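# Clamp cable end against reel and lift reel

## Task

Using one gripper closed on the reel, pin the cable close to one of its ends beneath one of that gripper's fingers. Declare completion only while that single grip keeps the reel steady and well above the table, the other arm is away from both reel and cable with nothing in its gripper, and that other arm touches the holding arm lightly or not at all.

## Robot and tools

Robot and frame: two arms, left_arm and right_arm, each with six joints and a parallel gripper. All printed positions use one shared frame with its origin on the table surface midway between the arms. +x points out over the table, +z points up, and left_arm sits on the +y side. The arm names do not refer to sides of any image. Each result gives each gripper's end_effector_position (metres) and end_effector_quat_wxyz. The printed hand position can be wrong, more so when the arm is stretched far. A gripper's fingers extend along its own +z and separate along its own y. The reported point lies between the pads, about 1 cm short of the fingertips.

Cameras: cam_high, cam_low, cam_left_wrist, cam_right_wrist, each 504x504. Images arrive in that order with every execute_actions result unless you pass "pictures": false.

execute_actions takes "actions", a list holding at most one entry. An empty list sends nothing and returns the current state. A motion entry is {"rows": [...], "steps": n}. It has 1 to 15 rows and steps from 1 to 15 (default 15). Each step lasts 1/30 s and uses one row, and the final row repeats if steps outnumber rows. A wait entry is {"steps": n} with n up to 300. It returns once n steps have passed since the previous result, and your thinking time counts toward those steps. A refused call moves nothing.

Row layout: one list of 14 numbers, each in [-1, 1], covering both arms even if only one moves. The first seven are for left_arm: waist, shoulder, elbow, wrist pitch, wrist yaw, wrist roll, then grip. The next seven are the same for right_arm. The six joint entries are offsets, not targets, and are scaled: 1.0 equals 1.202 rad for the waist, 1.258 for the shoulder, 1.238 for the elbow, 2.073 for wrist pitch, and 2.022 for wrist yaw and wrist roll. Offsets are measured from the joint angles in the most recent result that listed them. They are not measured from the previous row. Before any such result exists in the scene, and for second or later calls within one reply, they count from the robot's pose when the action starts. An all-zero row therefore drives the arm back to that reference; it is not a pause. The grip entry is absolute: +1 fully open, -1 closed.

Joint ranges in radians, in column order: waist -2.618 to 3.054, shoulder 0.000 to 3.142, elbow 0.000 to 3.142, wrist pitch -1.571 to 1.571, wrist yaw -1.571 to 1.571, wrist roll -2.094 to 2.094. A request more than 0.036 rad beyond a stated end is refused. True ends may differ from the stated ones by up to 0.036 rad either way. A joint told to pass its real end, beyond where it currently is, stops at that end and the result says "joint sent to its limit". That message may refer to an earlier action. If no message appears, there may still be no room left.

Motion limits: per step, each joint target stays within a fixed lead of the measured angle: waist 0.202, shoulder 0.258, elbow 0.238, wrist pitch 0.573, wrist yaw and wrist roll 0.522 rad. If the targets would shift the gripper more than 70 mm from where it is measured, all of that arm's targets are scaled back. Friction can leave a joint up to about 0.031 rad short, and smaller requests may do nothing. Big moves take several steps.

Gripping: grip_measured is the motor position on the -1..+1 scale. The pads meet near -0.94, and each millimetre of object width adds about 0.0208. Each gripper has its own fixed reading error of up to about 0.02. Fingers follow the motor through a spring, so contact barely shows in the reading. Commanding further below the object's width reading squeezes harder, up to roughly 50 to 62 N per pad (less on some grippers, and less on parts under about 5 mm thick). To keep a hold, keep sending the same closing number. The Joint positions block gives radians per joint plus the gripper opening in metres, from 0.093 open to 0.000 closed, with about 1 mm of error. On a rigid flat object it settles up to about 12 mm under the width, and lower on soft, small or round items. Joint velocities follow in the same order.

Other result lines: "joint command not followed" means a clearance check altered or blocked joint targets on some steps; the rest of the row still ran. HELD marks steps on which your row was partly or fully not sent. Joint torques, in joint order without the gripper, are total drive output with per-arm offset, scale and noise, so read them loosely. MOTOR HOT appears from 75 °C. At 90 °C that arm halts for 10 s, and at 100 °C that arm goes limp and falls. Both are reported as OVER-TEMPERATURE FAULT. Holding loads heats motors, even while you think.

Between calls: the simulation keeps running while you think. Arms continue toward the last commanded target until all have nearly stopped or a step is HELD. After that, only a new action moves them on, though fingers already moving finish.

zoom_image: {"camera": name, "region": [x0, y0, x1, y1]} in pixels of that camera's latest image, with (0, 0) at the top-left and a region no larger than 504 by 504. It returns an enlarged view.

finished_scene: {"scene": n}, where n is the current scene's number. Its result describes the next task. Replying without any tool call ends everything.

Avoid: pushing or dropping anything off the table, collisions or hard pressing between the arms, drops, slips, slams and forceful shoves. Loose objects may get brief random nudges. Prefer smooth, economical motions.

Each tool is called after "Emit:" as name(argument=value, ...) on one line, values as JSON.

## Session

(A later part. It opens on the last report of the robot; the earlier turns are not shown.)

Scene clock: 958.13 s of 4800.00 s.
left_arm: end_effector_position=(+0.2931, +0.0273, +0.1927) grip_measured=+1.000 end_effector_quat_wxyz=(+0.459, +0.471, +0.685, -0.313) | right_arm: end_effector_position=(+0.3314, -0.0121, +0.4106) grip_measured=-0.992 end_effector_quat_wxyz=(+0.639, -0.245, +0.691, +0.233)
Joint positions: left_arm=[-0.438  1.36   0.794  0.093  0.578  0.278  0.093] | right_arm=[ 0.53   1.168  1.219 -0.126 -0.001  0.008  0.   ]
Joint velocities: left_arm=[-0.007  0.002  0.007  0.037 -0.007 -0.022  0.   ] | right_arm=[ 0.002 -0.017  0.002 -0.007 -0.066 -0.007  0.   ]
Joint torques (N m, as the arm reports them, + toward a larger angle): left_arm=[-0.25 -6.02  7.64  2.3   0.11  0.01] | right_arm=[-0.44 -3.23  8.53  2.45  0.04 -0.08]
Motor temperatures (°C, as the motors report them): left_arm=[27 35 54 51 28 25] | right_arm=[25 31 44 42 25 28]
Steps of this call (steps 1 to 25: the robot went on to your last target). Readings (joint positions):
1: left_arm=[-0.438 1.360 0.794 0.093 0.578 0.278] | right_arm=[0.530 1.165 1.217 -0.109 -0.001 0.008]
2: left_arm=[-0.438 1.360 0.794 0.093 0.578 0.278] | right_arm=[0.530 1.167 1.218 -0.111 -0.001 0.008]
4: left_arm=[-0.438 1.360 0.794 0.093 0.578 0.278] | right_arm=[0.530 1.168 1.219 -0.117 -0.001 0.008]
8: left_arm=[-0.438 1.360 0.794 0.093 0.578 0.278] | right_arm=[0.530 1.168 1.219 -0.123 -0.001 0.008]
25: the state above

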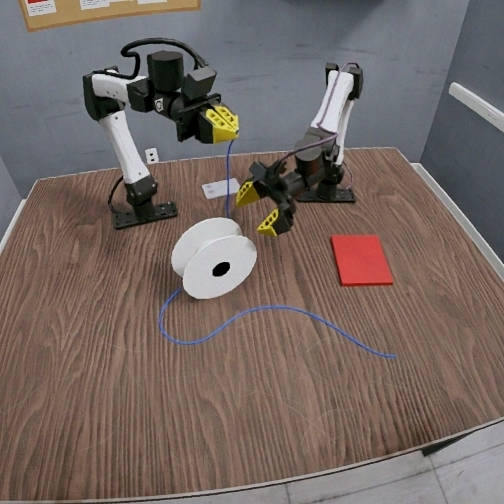

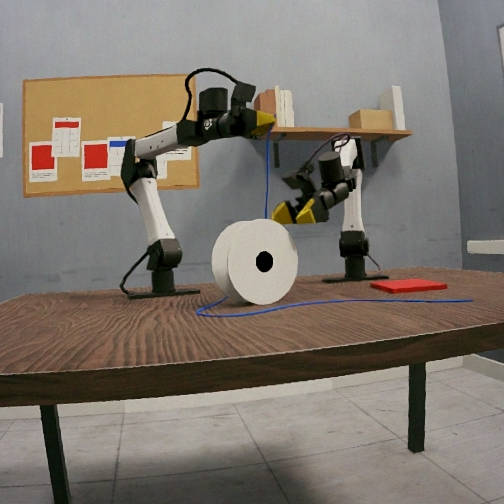

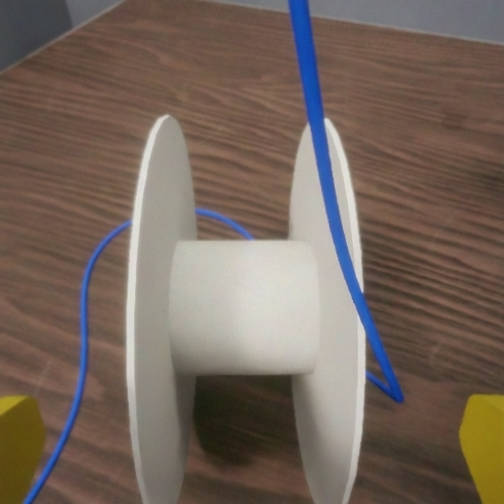

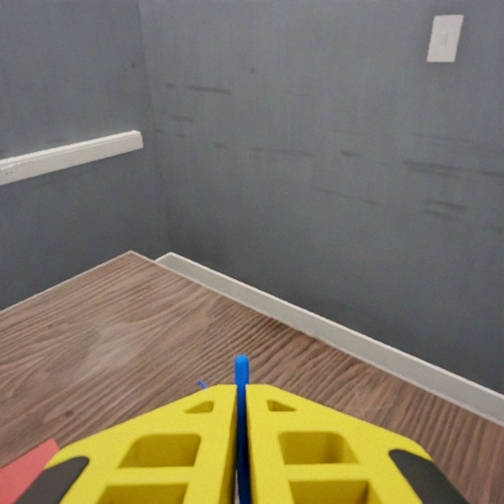

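Emit:
execute_actions(actions=[{"rows": [
[0,0,0,0,0,0,1, -0.004,-0.010,-0.010,-0.005,0,0,-1],
[0,0,0,0,0,0,1, -0.008,-0.017,-0.016,-0.009,0,0,-1],
[0,0,0,0,0,0,1, -0.011,-0.023,-0.020,-0.012,0,0,-1],
[0,0,0,0,0,0,1, -0.014,-0.029,-0.024,-0.014,0,0,-1],
[0,0,0,0,0,0,1, -0.017,-0.036,-0.028,-0.016,0,0,-1],
[0,0,0,0,0,0,1, -0.020,-0.043,-0.032,-0.018,0,0,-1],
[0,0,0,0,0,0,1, -0.024,-0.050,-0.037,-0.020,0,0,-1],
[0,0,0,0,0,0,1, -0.028,-0.057,-0.041,-0.022,0,0,-1],
[0,0,0,0,0,0,1, -0.031,-0.064,-0.045,-0.023,0,0,-1],
[0,0,0,0,0,0,1, -0.034,-0.070,-0.049,-0.024,0,0,-1],
[0,0,0,0,0,0,1, -0.036,-0.075,-0.052,-0.025,0,0,-1],
[0,0,0,0,0,0,1, -0.038,-0.079,-0.055,-0.025,0,0,-1],
[0,0,0,0,0,0,1, -0.039,-0.081,-0.056,-0.025,0,0,-1],
[0,0,0,0,0,0,1, -0.039,-0.082,-0.057,-0.025,0,0,-1],
[0,0,0,0,0,0,1, -0.039,-0.082,-0.057,-0.025,0,0,-1]
], "steps": 15}], pictures=false)

Emit:
execute_actions(actions=[{"steps": 25}])

Scene clock: 1014.00 s of 4800.00 s.
left_arm: end_effector_position=(+0.2931, +0.0273, +0.1927) grip_measured=+1.000 end_effector_quat_wxyz=(+0.459, +0.471, +0.685, -0.313) | right_arm: end_effector_position=(+0.3216, -0.0378, +0.4152) grip_measured=-0.992 end_effector_quat_wxyz=(+0.649, -0.231, +0.690, +0.223)
Joint positions: left_arm=[-0.438  1.36   0.794  0.093  0.578  0.278  0.093] | right_arm=[ 0.494  1.081  1.175 -0.152 -0.001  0.008  0.   ]
Joint velocities: left_arm=[ 0.002 -0.017 -0.007  0.007  0.022  0.007  0.   ] | right_arm=[-0.017 -0.066 -0.032  0.037  0.037 -0.037  0.   ]
Joint torques (N m, as the arm reports them, + toward a larger angle): left_arm=[-0.25 -6.02  7.64  2.29  0.11  0.01] | right_arm=[-1.16 -5.31  5.21  2.4   0.05 -0.08]
Motor temperatures (°C, as the motors report them): left_arm=[27 35 54 51 28 25] | right_arm=[25 32 45 42 25 28]
Steps of this call (steps 1 to 15: the robot went on to your last target; steps 16 to 200: nothing new was sent; then 48.70 s passed at rest; steps 201 to 215: all 15 steps of this action). Readings (joint positions):
201: left_arm=[-0.438 1.360 0.794 0.093 0.578 0.278] | right_arm=[0.530 1.168 1.219 -0.126 -0.001 0.008]
202: left_arm=[-0.438 1.360 0.794 0.093 0.578 0.278] | right_arm=[0.530 1.168 1.219 -0.126 -0.001 0.008]
204: left_arm=[-0.438 1.360 0.794 0.093 0.578 0.278] | right_arm=[0.529 1.164 1.218 -0.129 -0.001 0.008]
208: left_arm=[-0.438 1.360 0.794 0.093 0.578 0.278] | right_arm=[0.515 1.132 1.199 -0.139 -0.001 0.008]
215: the state above

Scene clock: 1014.83 s of 4800.00 s.
left_arm: end_effector_position=(+0.2931, +0.0273, +0.1927) grip_measured=+1.000 end_effector_quat_wxyz=(+0.459, +0.471, +0.685, -0.313) | right_arm: end_effector_position=(+0.3214, -0.0381, +0.4128) grip_measured=-0.992 end_effector_quat_wxyz=(+0.647, -0.232, +0.692, +0.222)
Joint positions: left_arm=[-0.438  1.36   0.794  0.093  0.578  0.278  0.093] | right_arm=[ 0.493  1.08   1.172 -0.157 -0.001  0.008  0.   ]
Joint velocities: left_arm=[-0.012 -0.017 -0.002 -0.007  0.007 -0.007  0.   ] | right_arm=[-0.022 -0.012 -0.007  0.007  0.007  0.081  0.   ]
Joint torques (N m, as the arm reports them, + toward a larger angle): left_arm=[-0.24 -6.03  7.64  2.29  0.11  0.01] | right_arm=[-1.25 -5.5   5.36  2.44  0.05 -0.08]
Motor temperatures (°C, as the motors report them): left_arm=[27 35 54 51 28 25] | right_arm=[25 32 45 42 25 28]
Steps of this call (steps 1 to 15: the robot went on to your last target; steps 16 to 25: nothing new was sent). Readings (joint positions):
1: left_arm=[-0.438 1.360 0.794 0.093 0.578 0.278] | right_arm=[0.493 1.080 1.175 -0.152 -0.001 0.008]
2: left_arm=[-0.438 1.360 0.794 0.093 0.578 0.278] | right_arm=[0.493 1.080 1.175 -0.152 -0.001 0.008]
4: left_arm=[-0.438 1.360 0.794 0.093 0.578 0.278] | right_arm=[0.493 1.080 1.173 -0.154 -0.001 0.008]
8: left_arm=[-0.438 1.360 0.794 0.093 0.578 0.278] | right_arm=[0.493 1.080 1.172 -0.157 -0.001 0.008]
25: the state above
All arms were judged still, so your last target was given up. Only a new action makes them travel on or press farther. Fingers that are still opening or closing keep moving.

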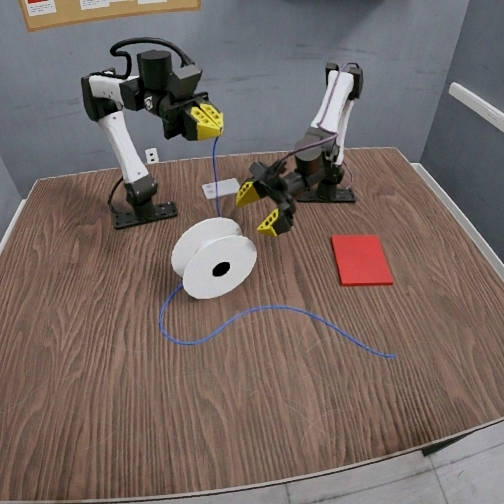

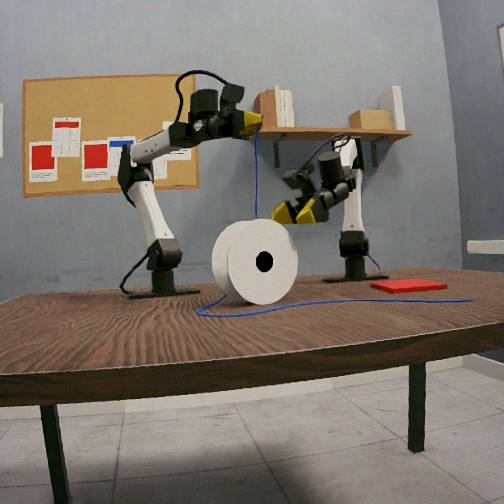

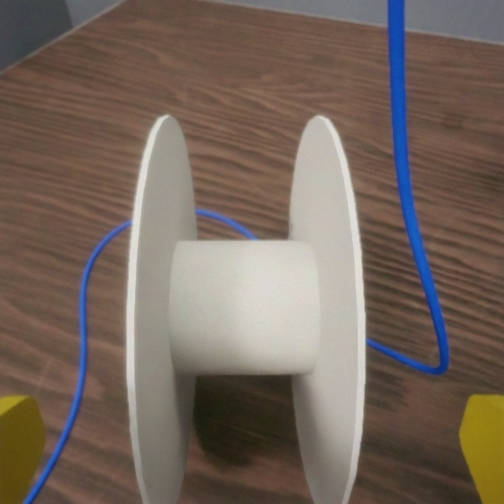

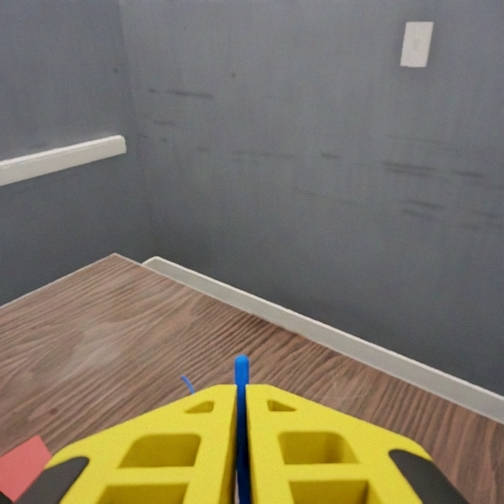

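Emit:
execute_actions(actions=[{"rows": [
[0,0,0,0,0,0,1, 0,0.010,0.014,0,0,0,-1],
[0,0,0,0,0,0,1, 0,0.017,0.022,0,0,0,-1],
[0,0,0,0,0,0,1, 0,0.024,0.028,0,0,0,-1],
[0,0,0,0,0,0,1, 0,0.031,0.034,0,0,0,-1],
[0,0,0,0,0,0,1, 0,0.038,0.040,0,0,0,-1],
[0,0,0,0,0,0,1, 0,0.046,0.046,0,0,0,-1],
[0,0,0,0,0,0,1, 0,0.054,0.052,0,0,0,-1],
[0,0,0,0,0,0,1, 0,0.062,0.058,0,0,0,-1],
[0,0,0,0,0,0,1, 0,0.069,0.063,0,0,0,-1],
[0,0,0,0,0,0,1, 0,0.075,0.067,0,0,0,-1],
[0,0,0,0,0,0,1, 0,0.080,0.070,0,0,0,-1],
[0,0,0,0,0,0,1, 0,0.084,0.073,0,0,0,-1],
[0,0,0,0,0,0,1, 0,0.086,0.074,0,0,0,-1],
[0,0,0,0,0,0,1, 0,0.087,0.075,0,0,0,-1],
[0,0,0,0,0,0,1, 0,0.087,0.075,0,0,0,-1]
], "steps": 15}], pictures=false)

Emit:
execute_actions(actions=[{"steps": 30}])

Scene clock: 1056.17 s of 4800.00 s.
left_arm: end_effector_position=(+0.2931, +0.0273, +0.1927) grip_measured=+1.000 end_effector_quat_wxyz=(+0.459, +0.471, +0.685, -0.313) | right_arm: end_effector_position=(+0.3397, -0.0242, +0.4124) grip_measured=-0.992 end_effector_quat_wxyz=(+0.639, -0.234, +0.699, +0.219)
Joint positions: left_arm=[-0.438  1.36   0.794  0.093  0.578  0.278  0.093] | right_arm=[ 0.493  1.171  1.241 -0.157 -0.001  0.008  0.   ]
Joint velocities: left_arm=[-0.017 -0.007 -0.007  0.11   0.007 -0.022  0.   ] | right_arm=[-0.007  0.09   0.012 -0.022  0.022 -0.051  0.   ]
Joint torques (N m, as the arm reports them, + toward a larger angle): left_arm=[-0.24 -6.02  7.65  2.29  0.11  0.01] | right_arm=[-0.46 -3.68  8.64  2.69  0.04 -0.08]
Motor temperatures (°C, as the motors report them): left_arm=[27 35 55 51 28 25] | right_arm=[25 33 42 42 25 28]
Steps of this call (steps 1 to 210: nothing new was sent; then 33.83 s passed at rest; steps 211 to 225: all 15 steps of this action). Readings (joint positions):
211: left_arm=[-0.438 1.360 0.794 0.093 0.578 0.278] | right_arm=[0.493 1.080 1.172 -0.157 -0.001 0.008]
212: left_arm=[-0.438 1.360 0.794 0.093 0.578 0.278] | right_arm=[0.493 1.080 1.172 -0.157 -0.001 0.008]
214: left_arm=[-0.438 1.360 0.794 0.093 0.578 0.278] | right_arm=[0.493 1.086 1.179 -0.158 -0.001 0.008]
218: left_arm=[-0.438 1.360 0.794 0.093 0.578 0.278] | right_arm=[0.493 1.118 1.213 -0.158 -0.001 0.008]
225: the state above

Scene clock: 1057.17 s of 4800.00 s.
left_arm: end_effector_position=(+0.2931, +0.0273, +0.1927) grip_measured=+1.000 end_effector_quat_wxyz=(+0.459, +0.471, +0.685, -0.313) | right_arm: end_effector_position=(+0.3403, -0.0237, +0.4114) grip_measured=-0.992 end_effector_quat_wxyz=(+0.638, -0.234, +0.700, +0.219)
Joint positions: left_arm=[-0.438  1.36   0.794  0.093  0.578  0.278  0.093] | right_arm=[ 0.493  1.173  1.241 -0.157 -0.001  0.008  0.   ]
Joint velocities: left_arm=[ 0.012 -0.027 -0.012  0.022  0.022 -0.022  0.   ] | right_arm=[ 0.007  0.002 -0.002 -0.022 -0.022 -0.022  0.   ]
Joint torques (N m, as the arm reports them, + toward a larger angle): left_arm=[-0.26 -6.02  7.64  2.29  0.11  0.01] | right_arm=[-0.45 -3.5   8.69  2.68  0.05 -0.08]
Motor temperatures (°C, as the motors report them): left_arm=[27 35 55 51 28 25] | right_arm=[25 33 42 42 25 28]
Steps of this call (steps 1 to 15: the robot went on to your last target; steps 16 to 30: nothing new was sent). Readings (joint positions):
1: left_arm=[-0.438 1.360 0.794 0.093 0.578 0.278] | right_arm=[0.493 1.173 1.241 -0.157 -0.001 0.008]
2: left_arm=[-0.438 1.360 0.794 0.093 0.578 0.278] | right_arm=[0.493 1.173 1.241 -0.157 -0.001 0.008]
4: left_arm=[-0.438 1.360 0.794 0.093 0.578 0.278] | right_arm=[0.493 1.173 1.241 -0.157 -0.001 0.008]
8: left_arm=[-0.438 1.360 0.794 0.093 0.578 0.278] | right_arm=[0.493 1.173 1.241 -0.157 -0.001 0.008]
30: the state above
All arms were judged still, so your last target was given up. Only a new action makes them travel on or press farther. Fingers that are still opening or closing keep moving.

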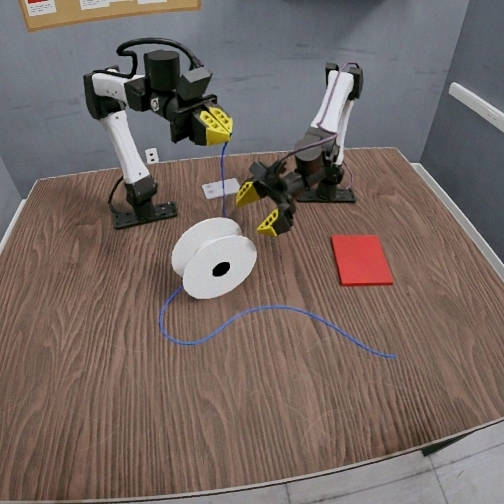

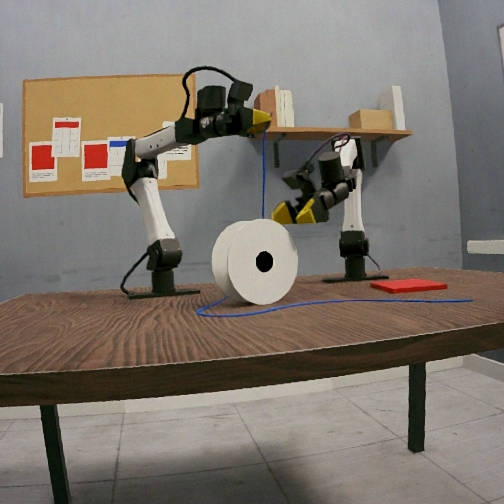

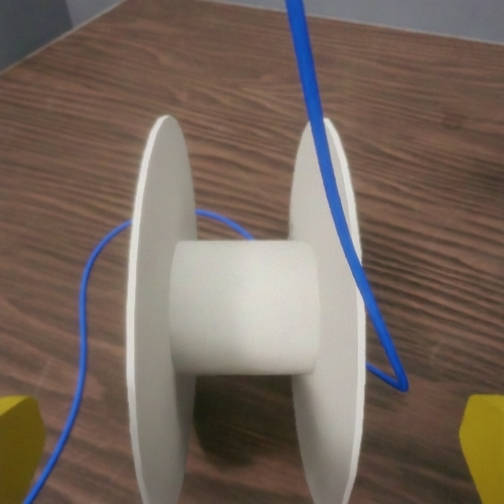

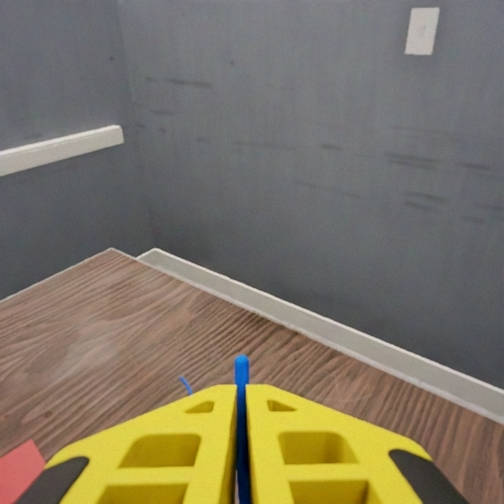

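Emit:
execute_actions(actions=[{"rows": [
[-0.007,0.016,0.026,0.010,-0.008,-0.008,1, 0,0,0,0,0,0,-1],
[-0.011,0.023,0.032,0.012,-0.011,-0.010,1, 0,0,0,0,0,0,-1],
[-0.018,0.033,0.039,0.015,-0.016,-0.012,1, 0,0,0,0,0,0,-1],
[-0.026,0.046,0.048,0.019,-0.022,-0.016,1, 0,0,0,0,0,0,-1],
[-0.035,0.062,0.060,0.023,-0.029,-0.020,1, 0,0,0,0,0,0,-1],
[-0.045,0.079,0.073,0.028,-0.037,-0.024,1, 0,0,0,0,0,0,-1],
[-0.056,0.097,0.087,0.033,-0.044,-0.028,1, 0,0,0,0,0,0,-1],
[-0.068,0.116,0.102,0.037,-0.051,-0.032,1, 0,0,0,0,0,0,-1],
[-0.079,0.134,0.116,0.041,-0.057,-0.036,1, 0,0,0,0,0,0,-1],
[-0.089,0.151,0.130,0.044,-0.062,-0.038,1, 0,0,0,0,0,0,-1],
[-0.098,0.167,0.143,0.046,-0.065,-0.040,1, 0,0,0,0,0,0,-1],
[-0.106,0.180,0.153,0.047,-0.066,-0.041,1, 0,0,0,0,0,0,-1],
[-0.113,0.190,0.162,0.047,-0.066,-0.041,1, 0,0,0,0,0,0,-1],
[-0.117,0.197,0.167,0.047,-0.066,-0.041,1, 0,0,0,0,0,0,-1],
[-0.118,0.199,0.169,0.047,-0.066,-0.041,1, 0,0,0,0,0,0,-1]
], "steps": 15}], pictures=false)

Emit:
execute_actions(actions=[{"steps": 20}])

Scene clock: 1114.60 s of 4800.00 s.
left_arm: end_effector_position=(+0.3126, -0.0373, +0.1906) grip_measured=+1.000 end_effector_quat_wxyz=(+0.458, +0.475, +0.681, -0.317) | right_arm: end_effector_position=(+0.3403, -0.0237, +0.4114) grip_measured=-0.992 end_effector_quat_wxyz=(+0.638, -0.234, +0.700, +0.219)
Joint positions: left_arm=[-0.568  1.581  0.971  0.169  0.475  0.216  0.093] | right_arm=[ 0.493  1.173  1.241 -0.157 -0.001  0.008  0.   ]
Joint velocities: left_arm=[-0.203  0.295  0.173  0.007 -0.139 -0.066  0.   ] | right_arm=[-0.007 -0.007  0.002  0.022 -0.022  0.007  0.   ]
Joint torques (N m, as the arm reports them, + toward a larger angle): left_arm=[-0.27 -7.42  9.1   2.5  -0.07 -0.09] | right_arm=[-0.47 -5.05  7.04  2.68  0.05 -0.08]
Motor temperatures (°C, as the motors report them): left_arm=[27 35 55 51 28 25] | right_arm=[25 32 45 44 25 28]
Steps of this call (steps 1 to 180: nothing new was sent; then 50.93 s passed at rest; steps 181 to 195: all 15 steps of this action). Readings (joint positions):
181: left_arm=[-0.438 1.360 0.794 0.094 0.578 0.277] | right_arm=[0.493 1.173 1.241 -0.157 -0.001 0.008]
182: left_arm=[-0.439 1.360 0.796 0.094 0.576 0.275] | right_arm=[0.493 1.173 1.241 -0.157 -0.001 0.008]
184: left_arm=[-0.446 1.372 0.810 0.098 0.568 0.270] | right_arm=[0.493 1.173 1.241 -0.157 -0.001 0.008]
188: left_arm=[-0.488 1.441 0.870 0.127 0.532 0.249] | right_arm=[0.493 1.173 1.241 -0.157 -0.001 0.008]
195: the state above

Scene clock: 1115.27 s of 4800.00 s.
left_arm: end_effector_position=(+0.3144, -0.0405, +0.1887) grip_measured=+1.000 end_effector_quat_wxyz=(+0.458, +0.471, +0.685, -0.315) | right_arm: end_effector_position=(+0.3403, -0.0237, +0.4114) grip_measured=-0.992 end_effector_quat_wxyz=(+0.638, -0.234, +0.700, +0.219)
Joint positions: left_arm=[-0.577  1.594  0.976  0.177  0.457  0.205  0.093] | right_arm=[ 0.493  1.173  1.241 -0.157 -0.001  0.008  0.   ]
Joint velocities: left_arm=[-0.007 -0.012 -0.012 -0.007 -0.095 -0.007  0.   ] | right_arm=[ 0.007 -0.007  0.002 -0.022  0.051  0.022  0.   ]
Joint torques (N m, as the arm reports them, + toward a larger angle): left_arm=[-0.55 -7.04  9.49  2.52 -0.05 -0.08] | right_arm=[-0.45 -5.03  7.04  2.67  0.04 -0.08]
Motor temperatures (°C, as the motors report them): left_arm=[27 35 55 52 28 25] | right_arm=[25 32 45 44 25 28]
Steps of this call (steps 1 to 20: the robot went on to your last target). Readings (joint positions):
1: left_arm=[-0.573 1.589 0.975 0.170 0.472 0.213] | right_arm=[0.493 1.173 1.241 -0.157 -0.001 0.008]
2: left_arm=[-0.576 1.593 0.976 0.171 0.469 0.212] | right_arm=[0.493 1.173 1.241 -0.157 -0.001 0.008]
4: left_arm=[-0.577 1.594 0.976 0.171 0.465 0.209] | right_arm=[0.493 1.173 1.241 -0.157 -0.001 0.008]
8: left_arm=[-0.577 1.594 0.976 0.176 0.460 0.207] | right_arm=[0.493 1.173 1.241 -0.157 -0.001 0.008]
20: the state above

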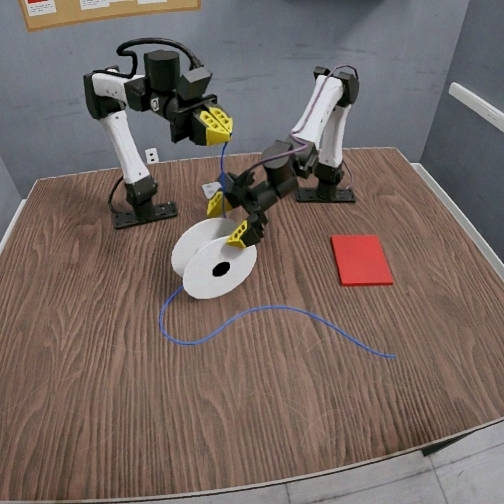

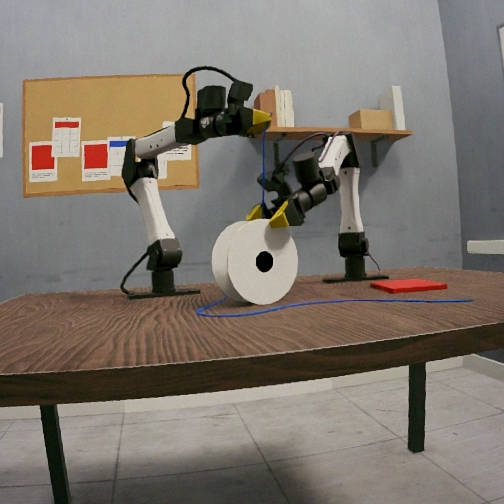

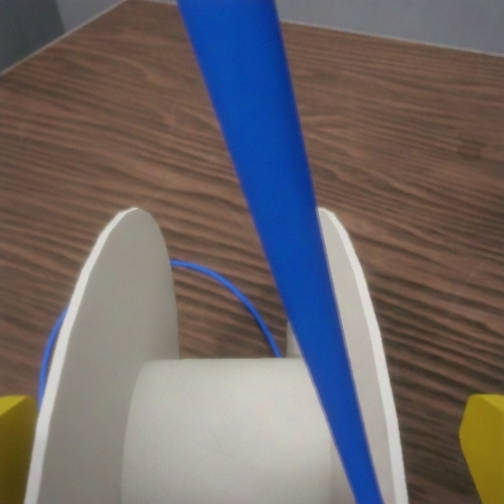

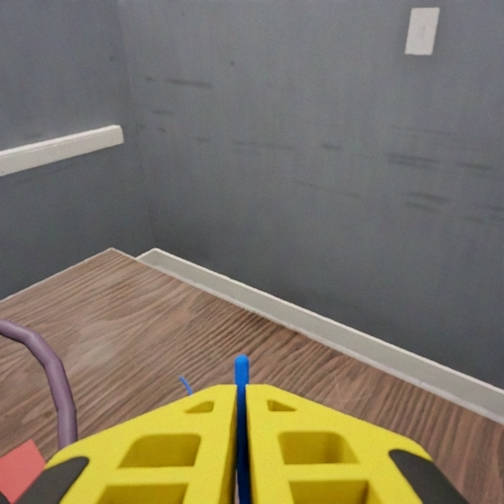

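Emit:
execute_actions(actions=[{"rows": [
[0.006,0,0,0.004,0,0,1, -0.006,0,0,0,0,0,-1],
[0.010,0,0,0.009,0,0,1, -0.010,0,0,0,0,0,-1],
[0.013,0.008,-0.012,0.015,0,0,1, -0.013,0,0,0,0,0,-1],
[0.014,0.014,-0.022,0.022,0,0,1, -0.017,0,0,0,0,0,-1],
[0.014,0.018,-0.029,0.030,0,0,1, -0.021,0,0,0,0,0,-1],
[0.014,0.022,-0.035,0.038,0,0,1, -0.025,0,0,0,0,0,-1],
[0.014,0.027,-0.041,0.045,0,0,1, -0.029,0,0,0,0,0,-1],
[0.014,0.032,-0.047,0.051,0,0,1, -0.033,0,0,0,0,0,-1],
[0.014,0.036,-0.053,0.056,0,0,1, -0.037,0,0,0,0,0,-1],
[0.014,0.040,-0.058,0.059,0,0,1, -0.041,0,0,0,0,0,-1],
[0.014,0.044,-0.063,0.061,0,0,1, -0.044,0,0,0,0,0,-1],
[0.014,0.047,-0.067,0.062,0,0,1, -0.046,0,0,0,0,0,-1],
[0.014,0.049,-0.070,0.063,0,0,1, -0.047,0,0,0,0,0,-1],
[0.014,0.050,-0.072,0.063,0,0,1, -0.048,0,0,0,0,0,-1],
[0.014,0.050,-0.072,0.063,0,0,1, -0.048,0,0,0,0,0,-1]
], "steps": 15}], pictures=false)

Emit:
execute_actions(actions=[{"steps": 20}])

Scene clock: 1147.60 s of 4800.00 s.
left_arm: end_effector_position=(+0.3185, -0.0377, +0.1658) grip_measured=+1.000 end_effector_quat_wxyz=(+0.461, +0.467, +0.687, -0.313) | right_arm: end_effector_position=(+0.3513, -0.0387, +0.4114) grip_measured=-0.992 end_effector_quat_wxyz=(+0.643, -0.218, +0.705, +0.204)
Joint positions: left_arm=[-0.567  1.634  0.917  0.28   0.457  0.205  0.093] | right_arm=[ 0.447  1.173  1.241 -0.157 -0.001  0.008  0.   ]
Joint velocities: left_arm=[-0.007  0.12  -0.129 -0.022  0.022 -0.066  0.   ] | right_arm=[-0.051  0.002 -0.007 -0.022 -0.066  0.022  0.   ]
Joint torques (N m, as the arm reports them, + toward a larger angle): left_arm=[ 0.36 -7.4   5.84  2.68  0.07  0.01] | right_arm=[-1.09 -5.05  7.03  2.67  0.05 -0.08]
Motor temperatures (°C, as the motors report them): left_arm=[27 36 59 53 28 25] | right_arm=[25 32 44 45 25 28]
Steps of this call (steps 1 to 15: the robot went on to your last target; steps 16 to 200: nothing new was sent; then 25.17 s passed at rest; steps 201 to 215: all 15 steps of this action). Readings (joint positions):
201: left_arm=[-0.577 1.594 0.976 0.177 0.457 0.205] | right_arm=[0.493 1.173 1.241 -0.157 -0.001 0.008]
202: left_arm=[-0.577 1.594 0.976 0.178 0.457 0.205] | right_arm=[0.493 1.173 1.241 -0.157 -0.001 0.008]
204: left_arm=[-0.573 1.594 0.976 0.184 0.457 0.205] | right_arm=[0.491 1.173 1.241 -0.157 -0.001 0.008]
208: left_arm=[-0.567 1.595 0.964 0.229 0.457 0.205] | right_arm=[0.473 1.173 1.241 -0.157 -0.001 0.008]
215: the state above

Scene clock: 1148.27 s of 4800.00 s.
left_arm: end_effector_position=(+0.3187, -0.0378, +0.1628) grip_measured=+1.000 end_effector_quat_wxyz=(+0.461, +0.467, +0.686, -0.313) | right_arm: end_effector_position=(+0.3515, -0.0390, +0.4114) grip_measured=-0.992 end_effector_quat_wxyz=(+0.643, -0.218, +0.705, +0.204)
Joint positions: left_arm=[-0.567  1.641  0.91   0.295  0.457  0.205  0.093] | right_arm=[ 0.446  1.173  1.241 -0.157 -0.001  0.008  0.   ]
Joint velocities: left_arm=[ 0.012  0.007 -0.002 -0.037  0.007  0.037  0.   ] | right_arm=[-0.007 -0.002 -0.017  0.022 -0.066 -0.037  0.   ]
Joint torques (N m, as the arm reports them, + toward a larger angle): left_arm=[ 0.33 -7.31  5.68  2.52  0.07  0.01] | right_arm=[-1.23 -5.04  7.03  2.67  0.04 -0.08]
Motor temperatures (°C, as the motors report them): left_arm=[28 36 58 53 28 25] | right_arm=[25 32 44 45 25 28]
Steps of this call (steps 1 to 20: the robot went on to your last target). Readings (joint positions):
1: left_arm=[-0.567 1.638 0.913 0.280 0.457 0.205] | right_arm=[0.446 1.173 1.241 -0.157 -0.001 0.008]
2: left_arm=[-0.567 1.640 0.911 0.280 0.457 0.205] | right_arm=[0.446 1.173 1.241 -0.157 -0.001 0.008]
4: left_arm=[-0.567 1.641 0.910 0.281 0.457 0.205] | right_arm=[0.446 1.173 1.241 -0.157 -0.001 0.008]
8: left_arm=[-0.567 1.641 0.910 0.290 0.457 0.205] | right_arm=[0.446 1.173 1.241 -0.157 -0.001 0.008]
20: the state above

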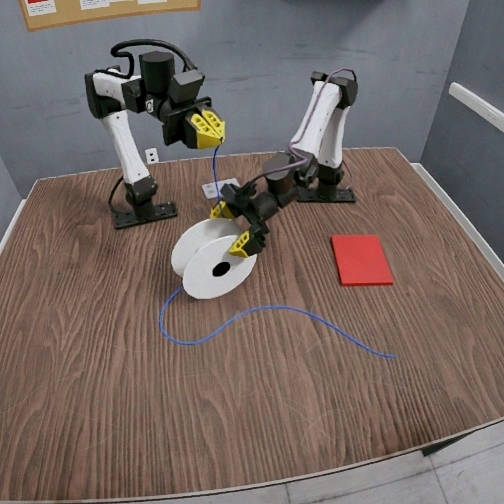

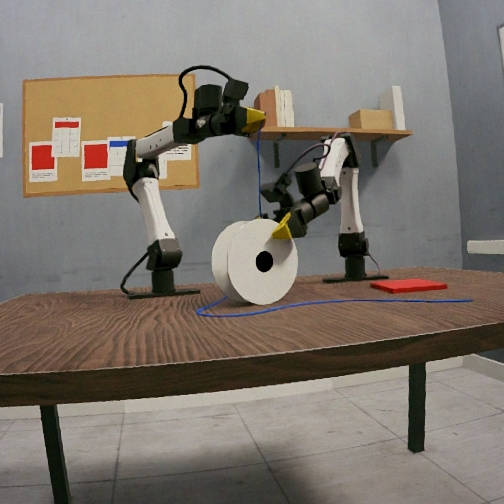

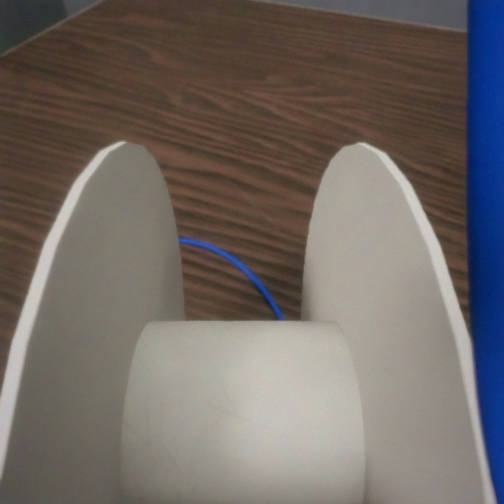

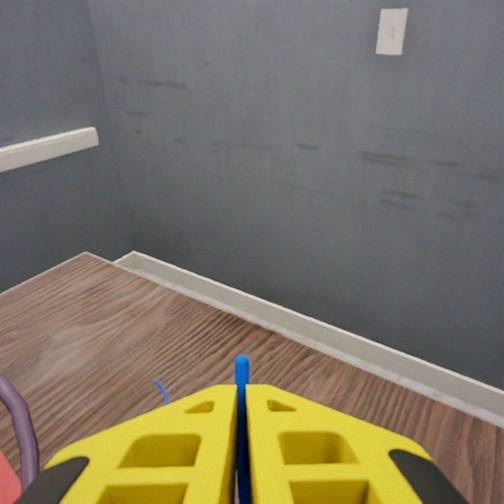

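Emit:
zoom_image(camera="cam_high", region=[170, 130, 300, 270])

Emit:
zoom_image(camera="cam_low", region=[200, 100, 340, 260])

Region (170, 130, 300, 270) of cam_high's 504x504 image, scaled by 3.600, with more detail than that image has; it fills the left 468 columns of this view, and the rest is white.

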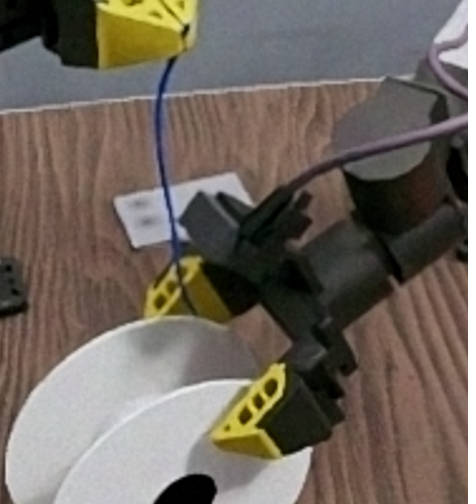

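Region (200, 100, 340, 260) of cam_low's 504x504 image, scaled by 3.150, with more detail than that image has; it fills the left 441 columns of this view, and the rest is white.

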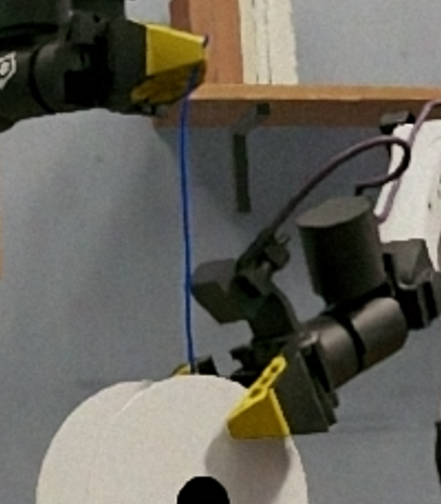

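Emit:
execute_actions(actions=[{"rows": [
[0,0,0,0,0,0,1, 0.004,-0.008,-0.012,0.008,0,0,-1],
[0,0,0,0,0,0,1, 0.008,-0.013,-0.021,0.014,0,0,-1],
[0,0,0,0,0,0,1, 0.011,-0.017,-0.031,0.021,0,0,-1],
[0,0,0,0,0,0,1, 0.013,-0.021,-0.042,0.028,0,0,-1],
[0,0,0,0,0,0,1, 0.015,-0.025,-0.054,0.036,0,0,-1],
[0,0,0,0,0,0,1, 0.017,-0.030,-0.068,0.044,0,0,-1],
[0,0,0,0,0,0,1, 0.018,-0.035,-0.083,0.052,0,0,-1],
[0,0,0,0,0,0,1, 0.019,-0.040,-0.099,0.060,0,0,-1],
[0,0,0,0,0,0,1, 0.020,-0.045,-0.116,0.069,0,0,-1],
[0,0,0,0,0,0,1, 0.020,-0.050,-0.134,0.078,0,0,-1],
[0,0,0,0,0,0,1, 0.020,-0.056,-0.153,0.087,0,0,-1],
[0,0,0,0,0,0,1, 0.020,-0.062,-0.173,0.096,0,0,-1],
[0,0,0,0,0,0,1, 0.020,-0.068,-0.193,0.104,0,0,-1],
[0,0,0,0,0,0,1, 0.020,-0.074,-0.214,0.112,0,0,-1],
[0,0,0,0,0,0,1, 0.020,-0.080,-0.235,0.120,0,0,-1]
], "steps": 15}], pictures=false)

Emit:
execute_actions(actions=[{"rows": [
[0,0,0,0,0,0,1, 0,-0.030,-0.075,0.052,0,0,-1],
[0,0,0,0,0,0,1, 0,-0.036,-0.096,0.060,0,0,-1],
[0,0,0,0,0,0,1, 0,-0.042,-0.117,0.068,0,0,-1],
[0,0,0,0,0,0,1, 0,-0.048,-0.137,0.076,0,0,-1],
[0,0,0,0,0,0,1, 0,-0.054,-0.157,0.083,0,0,-1],
[0,0,0,0,0,0,1, 0,-0.060,-0.176,0.090,0,0,-1],
[0,0,0,0,0,0,1, 0,-0.066,-0.195,0.096,0,0,-1],
[0,0,0,0,0,0,1, 0,-0.072,-0.213,0.102,0,0,-1],
[0,0,0,0,0,0,1, 0,-0.078,-0.229,0.107,0,0,-1],
[0,0,0,0,0,0,1, 0,-0.083,-0.244,0.111,0,0,-1],
[0,0,0,0,0,0,1, 0,-0.087,-0.257,0.114,0,0,-1],
[0,0,0,0,0,0,1, 0,-0.091,-0.267,0.116,0,0,-1],
[0,0,0,0,0,0,1, 0,-0.094,-0.275,0.117,0,0,-1],
[0,0,0,0,0,0,1, 0,-0.095,-0.280,0.117,0,0,-1],
[0,0,0,0,0,0,1, 0,-0.096,-0.282,0.117,0,0,-1]
], "steps": 15}], pictures=false)

Emit:
execute_actions(actions=[{"steps": 20}])

Scene clock: 1192.00 s of 4800.00 s.
left_arm: end_effector_position=(+0.3187, -0.0378, +0.1628) grip_measured=+1.000 end_effector_quat_wxyz=(+0.461, +0.467, +0.686, -0.313) | right_arm: end_effector_position=(+0.3422, -0.0390, +0.3706) grip_measured=-0.992 end_effector_quat_wxyz=(+0.648, -0.221, +0.698, +0.210)
Joint positions: left_arm=[-0.567  1.641  0.91   0.295  0.457  0.205  0.093] | right_arm=[ 0.459  1.103  1.017  0.015 -0.001  0.008  0.   ]
Joint velocities: left_arm=[-0.012 -0.007 -0.017 -0.022  0.066  0.037  0.   ] | right_arm=[-0.002 -0.208 -0.745  0.564  0.066 -0.037  0.   ]
Joint torques (N m, as the arm reports them, + toward a larger angle): left_arm=[-0.24 -8.46  7.3   2.37  0.07  0.01] | right_arm=[ 0.35 -6.27  5.75  2.7   0.05 -0.08]
Motor temperatures (°C, as the motors report them): left_arm=[28 37 53 54 28 25] | right_arm=[25 32 44 45 25 28]
Steps of this call (steps 1 to 15: the robot went on to your last target; steps 16 to 200: nothing new was sent; then 36.57 s passed at rest; steps 201 to 215: all 15 steps of this action). Readings (joint positions):
201: left_arm=[-0.567 1.641 0.910 0.295 0.457 0.205] | right_arm=[0.446 1.173 1.241 -0.157 -0.001 0.008]
202: left_arm=[-0.567 1.641 0.910 0.295 0.457 0.205] | right_arm=[0.446 1.173 1.241 -0.155 -0.001 0.008]
204: left_arm=[-0.567 1.641 0.910 0.295 0.457 0.205] | right_arm=[0.446 1.171 1.232 -0.140 -0.001 0.008]
208: left_arm=[-0.567 1.641 0.910 0.295 0.457 0.205] | right_arm=[0.455 1.150 1.175 -0.092 -0.001 0.008]
215: the state above

Scene clock: 1192.50 s of 4800.00 s.
left_arm: end_effector_position=(+0.3187, -0.0378, +0.1628) grip_measured=+1.000 end_effector_quat_wxyz=(+0.461, +0.467, +0.686, -0.313) | right_arm: end_effector_position=(+0.3255, -0.0509, +0.2971) grip_measured=-0.992 end_effector_quat_wxyz=(+0.641, -0.223, +0.705, +0.208)
Joint positions: left_arm=[-0.567  1.641  0.91   0.295  0.457  0.205  0.093] | right_arm=[ 0.459  1.005  0.697  0.216 -0.001  0.008  0.   ]
Joint velocities: left_arm=[ 0.007  0.002 -0.002 -0.037 -0.007 -0.066  0.   ] | right_arm=[ 0.002 -0.071 -0.203  0.037 -0.066  0.007  0.   ]
Joint torques (N m, as the arm reports them, + toward a larger angle): left_arm=[-0.25 -8.45  7.29  2.38  0.07  0.01] | right_arm=[-0.46 -5.62  6.2   2.94  0.04 -0.08]
Motor temperatures (°C, as the motors report them): left_arm=[28 37 53 54 28 25] | right_arm=[25 32 44 45 25 28]
Steps of this call (steps 1 to 15: all 15 steps of this action). Readings (joint positions):
1: left_arm=[-0.567 1.641 0.910 0.295 0.457 0.205] | right_arm=[0.459 1.096 0.990 0.033 -0.001 0.008]
2: left_arm=[-0.567 1.641 0.910 0.295 0.457 0.205] | right_arm=[0.459 1.089 0.964 0.051 -0.001 0.008]
4: left_arm=[-0.567 1.641 0.910 0.295 0.457 0.205] | right_arm=[0.459 1.074 0.912 0.086 -0.001 0.008]
8: left_arm=[-0.567 1.641 0.910 0.295 0.457 0.205] | right_arm=[0.459 1.045 0.813 0.150 -0.001 0.008]
15: the state above

Scene clock: 1193.17 s of 4800.00 s.
left_arm: end_effector_position=(+0.3187, -0.0378, +0.1628) grip_measured=+1.000 end_effector_quat_wxyz=(+0.461, +0.467, +0.686, -0.313) | right_arm: end_effector_position=(+0.3250, -0.0513, +0.3016) grip_measured=-0.992 end_effector_quat_wxyz=(+0.650, -0.220, +0.696, +0.211)
Joint positions: left_arm=[-0.567  1.641  0.91   0.295  0.457  0.205  0.093] | right_arm=[ 0.459  1.001  0.689  0.246 -0.001  0.008  0.   ]
Joint velocities: left_arm=[-0.002  0.027  0.012 -0.007 -0.051 -0.037  0.   ] | right_arm=[-0.007 -0.002 -0.002 -0.051  0.022 -0.051  0.   ]
Joint torques (N m, as the arm reports them, + toward a larger angle): left_arm=[-0.24 -8.46  7.3   2.38  0.06  0.01] | right_arm=[-0.45 -5.51  5.9   2.79  0.05 -0.08]
Motor temperatures (°C, as the motors report them): left_arm=[28 37 53 54 28 25] | right_arm=[25 32 44 45 25 28]
Steps of this call (steps 1 to 20: the robot went on to your last target). Readings (joint positions):
1: left_arm=[-0.567 1.641 0.910 0.295 0.457 0.205] | right_arm=[0.459 1.004 0.692 0.219 -0.001 0.008]
2: left_arm=[-0.567 1.641 0.910 0.295 0.457 0.205] | right_arm=[0.459 1.003 0.689 0.222 -0.001 0.008]
4: left_arm=[-0.567 1.641 0.910 0.295 0.457 0.205] | right_arm=[0.459 1.003 0.689 0.228 -0.001 0.008]
8: left_arm=[-0.567 1.641 0.910 0.295 0.457 0.205] | right_arm=[0.459 1.001 0.689 0.240 -0.001 0.008]
20: the state above

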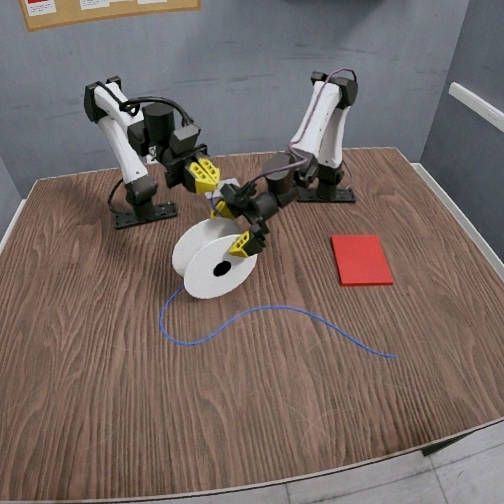

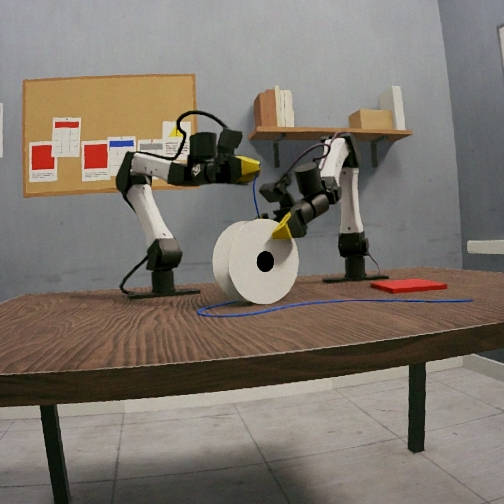

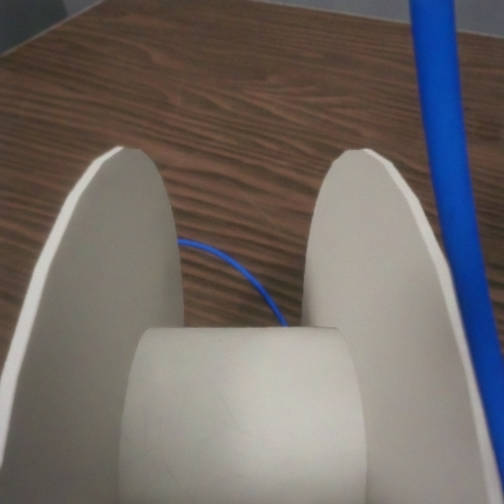

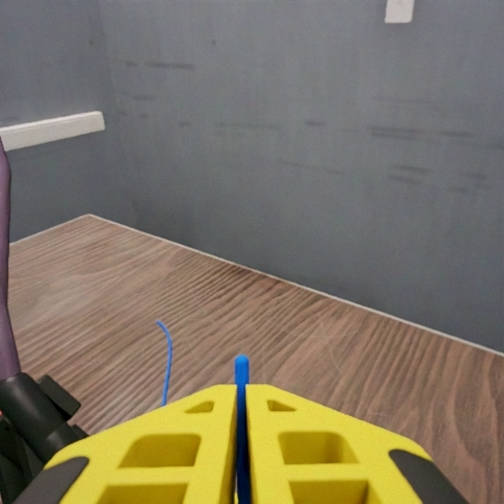

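Emit:
zoom_image(camera="cam_high", region=[180, 150, 290, 270])

Emit:
zoom_image(camera="cam_low", region=[200, 140, 330, 320])

Region (180, 150, 290, 270) of cam_high's 504x504 image, scaled by 4.200, with more detail than that image has; it fills the left 462 columns of this view, and the rest is white.

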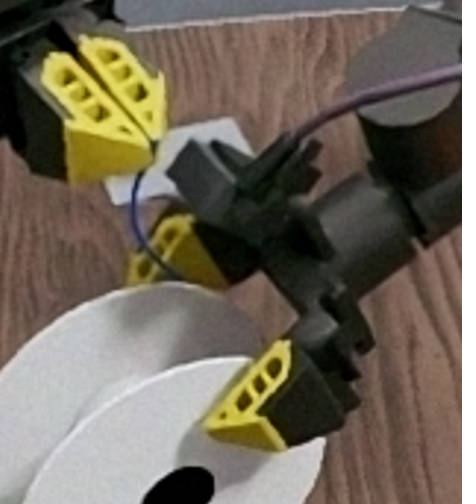

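Region (200, 140, 330, 320) of cam_low's 504x504 image, scaled by 2.800, with more detail than that image has.

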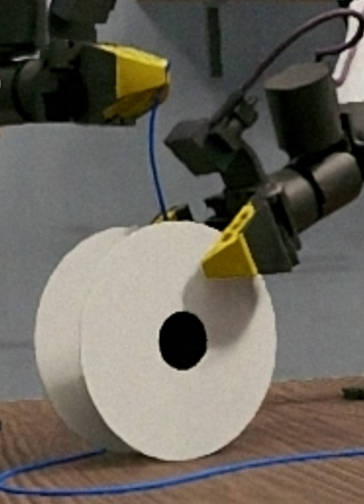

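Emit:
execute_actions(actions=[{"rows": [
[0,0,0,0,0,0,1, -0.008,-0.014,-0.014,0.010,0,0,-1],
[0,0,0,0,0,0,1, -0.013,-0.022,-0.024,0.018,0,0,-1],
[0,0,0,0,0,0,1, -0.018,-0.030,-0.037,0.028,0,0,-1],
[0,0,0,0,0,0,1, -0.022,-0.037,-0.053,0.039,0,0,-1],
[0,0,0,0,0,0,1, -0.025,-0.043,-0.072,0.051,0,0,-1],
[0,0,0,0,0,0,1, -0.028,-0.048,-0.093,0.063,0,0,-1],
[0,0,0,0,0,0,1, -0.029,-0.052,-0.115,0.075,0,0,-1],
[0,0,0,0,0,0,1, -0.030,-0.054,-0.138,0.086,0,0,-1],
[0,0,0,0,0,0,1, -0.030,-0.056,-0.161,0.095,0,0,-1],
[0,0,0,0,0,0,1, -0.030,-0.056,-0.183,0.102,0,0,-1],
[0,0,0,0,0,0,1, -0.030,-0.056,-0.203,0.107,0,0,-1],
[0,0,0,0,0,0,1, -0.030,-0.056,-0.220,0.110,0,0,-1],
[0,0,0,0,0,0,1, -0.030,-0.056,-0.233,0.110,0,0,-1],
[0,0,0,0,0,0,1, -0.030,-0.056,-0.242,0.110,0,0,-1],
[0,0,0,0,0,0,1, -0.030,-0.056,-0.245,0.110,0,0,-1]
], "steps": 15}], pictures=false)

Emit:
execute_actions(actions=[{"steps": 20}])

Scene clock: 1235.53 s of 4800.00 s.
left_arm: end_effector_position=(+0.3187, -0.0378, +0.1628) grip_measured=+1.000 end_effector_quat_wxyz=(+0.461, +0.467, +0.686, -0.313) | right_arm: end_effector_position=(+0.3118, -0.0716, +0.2330) grip_measured=-0.992 end_effector_quat_wxyz=(+0.642, -0.214, +0.709, +0.199)
Joint positions: left_arm=[-0.567  1.641  0.91   0.295  0.457  0.205  0.093] | right_arm=[ 0.434  0.944  0.419  0.429 -0.001  0.008  0.   ]
Joint velocities: left_arm=[-0.007  0.002 -0.002 -0.022  0.037 -0.037  0.   ] | right_arm=[ 0.017  0.012 -0.432  0.022  0.007  0.022  0.   ]
Joint torques (N m, as the arm reports them, + toward a larger angle): left_arm=[-0.26 -8.45  7.29  2.37  0.06  0.01] | right_arm=[-1.21 -4.38  6.64  3.17  0.04 -0.08]
Motor temperatures (°C, as the motors report them): left_arm=[28 39 54 53 28 25] | right_arm=[25 33 42 46 25 28]
Steps of this call (steps 1 to 15: the robot went on to your last target; steps 16 to 200: nothing new was sent; then 35.20 s passed at rest; steps 201 to 215: all 15 steps of this action). Readings (joint positions):
201: left_arm=[-0.567 1.641 0.910 0.295 0.457 0.205] | right_arm=[0.459 1.001 0.689 0.247 -0.001 0.008]
202: left_arm=[-0.567 1.641 0.910 0.295 0.457 0.205] | right_arm=[0.459 1.001 0.689 0.250 -0.001 0.008]
204: left_arm=[-0.567 1.641 0.910 0.295 0.457 0.205] | right_arm=[0.453 0.991 0.675 0.270 -0.001 0.008]
208: left_arm=[-0.567 1.641 0.910 0.295 0.457 0.205] | right_arm=[0.436 0.953 0.593 0.347 -0.001 0.008]
215: the state above

Scene clock: 1236.20 s of 4800.00 s.
left_arm: end_effector_position=(+0.3187, -0.0378, +0.1628) grip_measured=+1.000 end_effector_quat_wxyz=(+0.461, +0.467, +0.686, -0.313) | right_arm: end_effector_position=(+0.3109, -0.0722, +0.2317) grip_measured=-0.992 end_effector_quat_wxyz=(+0.647, -0.213, +0.704, +0.201)
Joint positions: left_arm=[-0.567  1.641  0.91   0.295  0.457  0.205  0.093] | right_arm=[ 0.434  0.944  0.4    0.461 -0.001  0.008  0.   ]
Joint velocities: left_arm=[-0.002 -0.007  0.012 -0.051 -0.037  0.022  0.   ] | right_arm=[ 0.012  0.002  0.002  0.007  0.022 -0.037  0.   ]
Joint torques (N m, as the arm reports them, + toward a larger angle): left_arm=[-0.24 -8.45  7.28  2.38  0.07  0.01] | right_arm=[-1.24 -4.32  6.16  2.82  0.04 -0.08]
Motor temperatures (°C, as the motors report them): left_arm=[28 39 54 53 28 25] | right_arm=[25 33 42 46 25 28]
Steps of this call (steps 1 to 20: the robot went on to your last target). Readings (joint positions):
1: left_arm=[-0.567 1.641 0.910 0.295 0.457 0.205] | right_arm=[0.434 0.944 0.407 0.429 -0.001 0.008]
2: left_arm=[-0.567 1.641 0.910 0.295 0.457 0.205] | right_arm=[0.434 0.944 0.401 0.429 -0.001 0.008]
4: left_arm=[-0.567 1.641 0.910 0.295 0.457 0.205] | right_arm=[0.434 0.944 0.400 0.434 -0.001 0.008]
8: left_arm=[-0.567 1.641 0.910 0.295 0.457 0.205] | right_arm=[0.434 0.944 0.400 0.452 -0.001 0.008]
20: the state above

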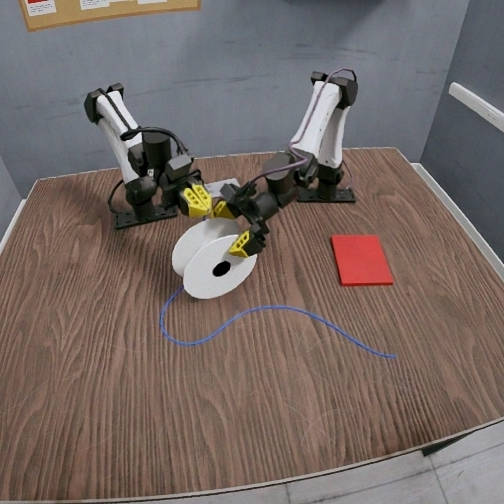

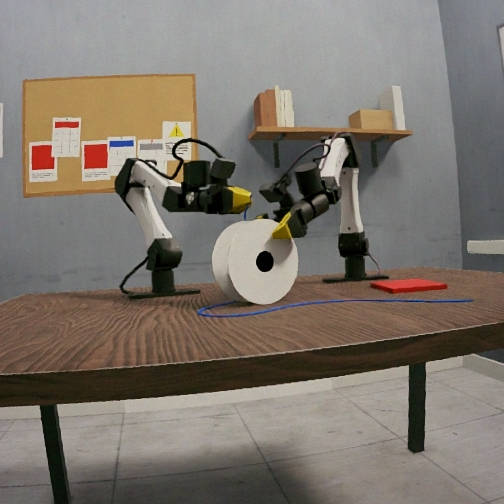

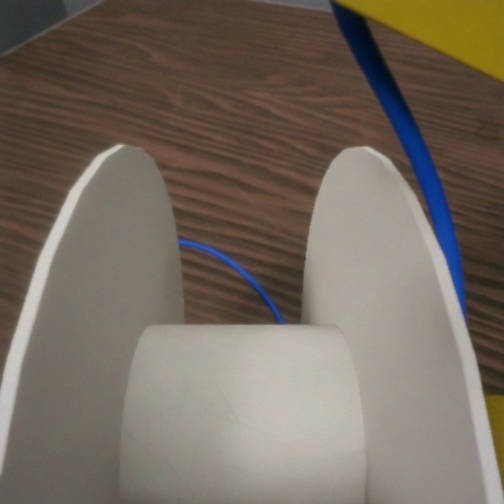

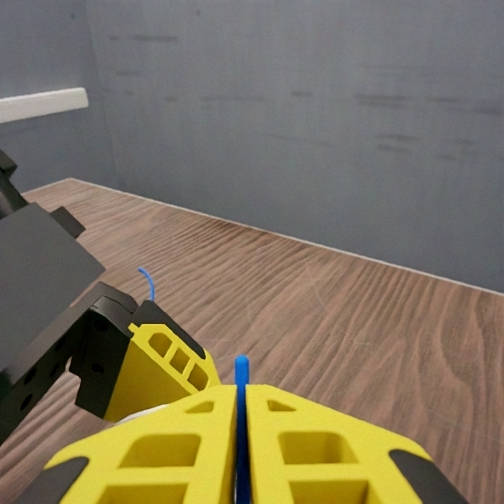

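Emit:
zoom_image(camera="cam_high", region=[180, 170, 270, 250])

Emit:
zoom_image(camera="cam_left_wrist", region=[330, 150, 504, 504])

Region (180, 170, 270, 250) of cam_high's 504x504 image, scaled by 5.600, with more detail than that image has.

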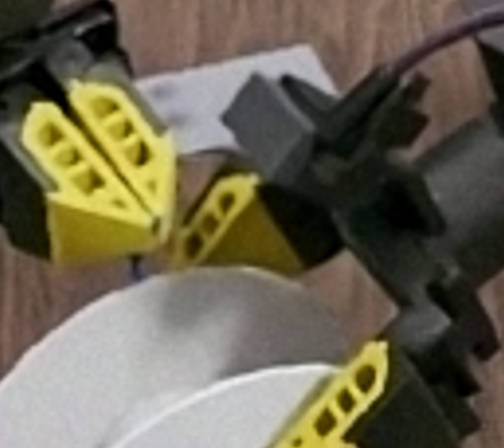

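Region (330, 150, 504, 504) of cam_left_wrist's 504x504 image, scaled by 1.424, with more detail than that image has; it fills the left 248 columns of this view, and the rest is white.

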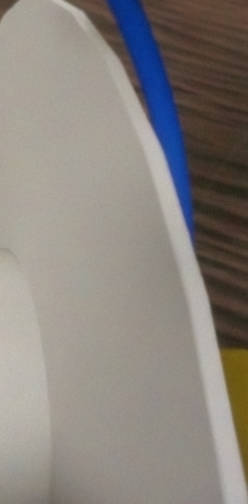

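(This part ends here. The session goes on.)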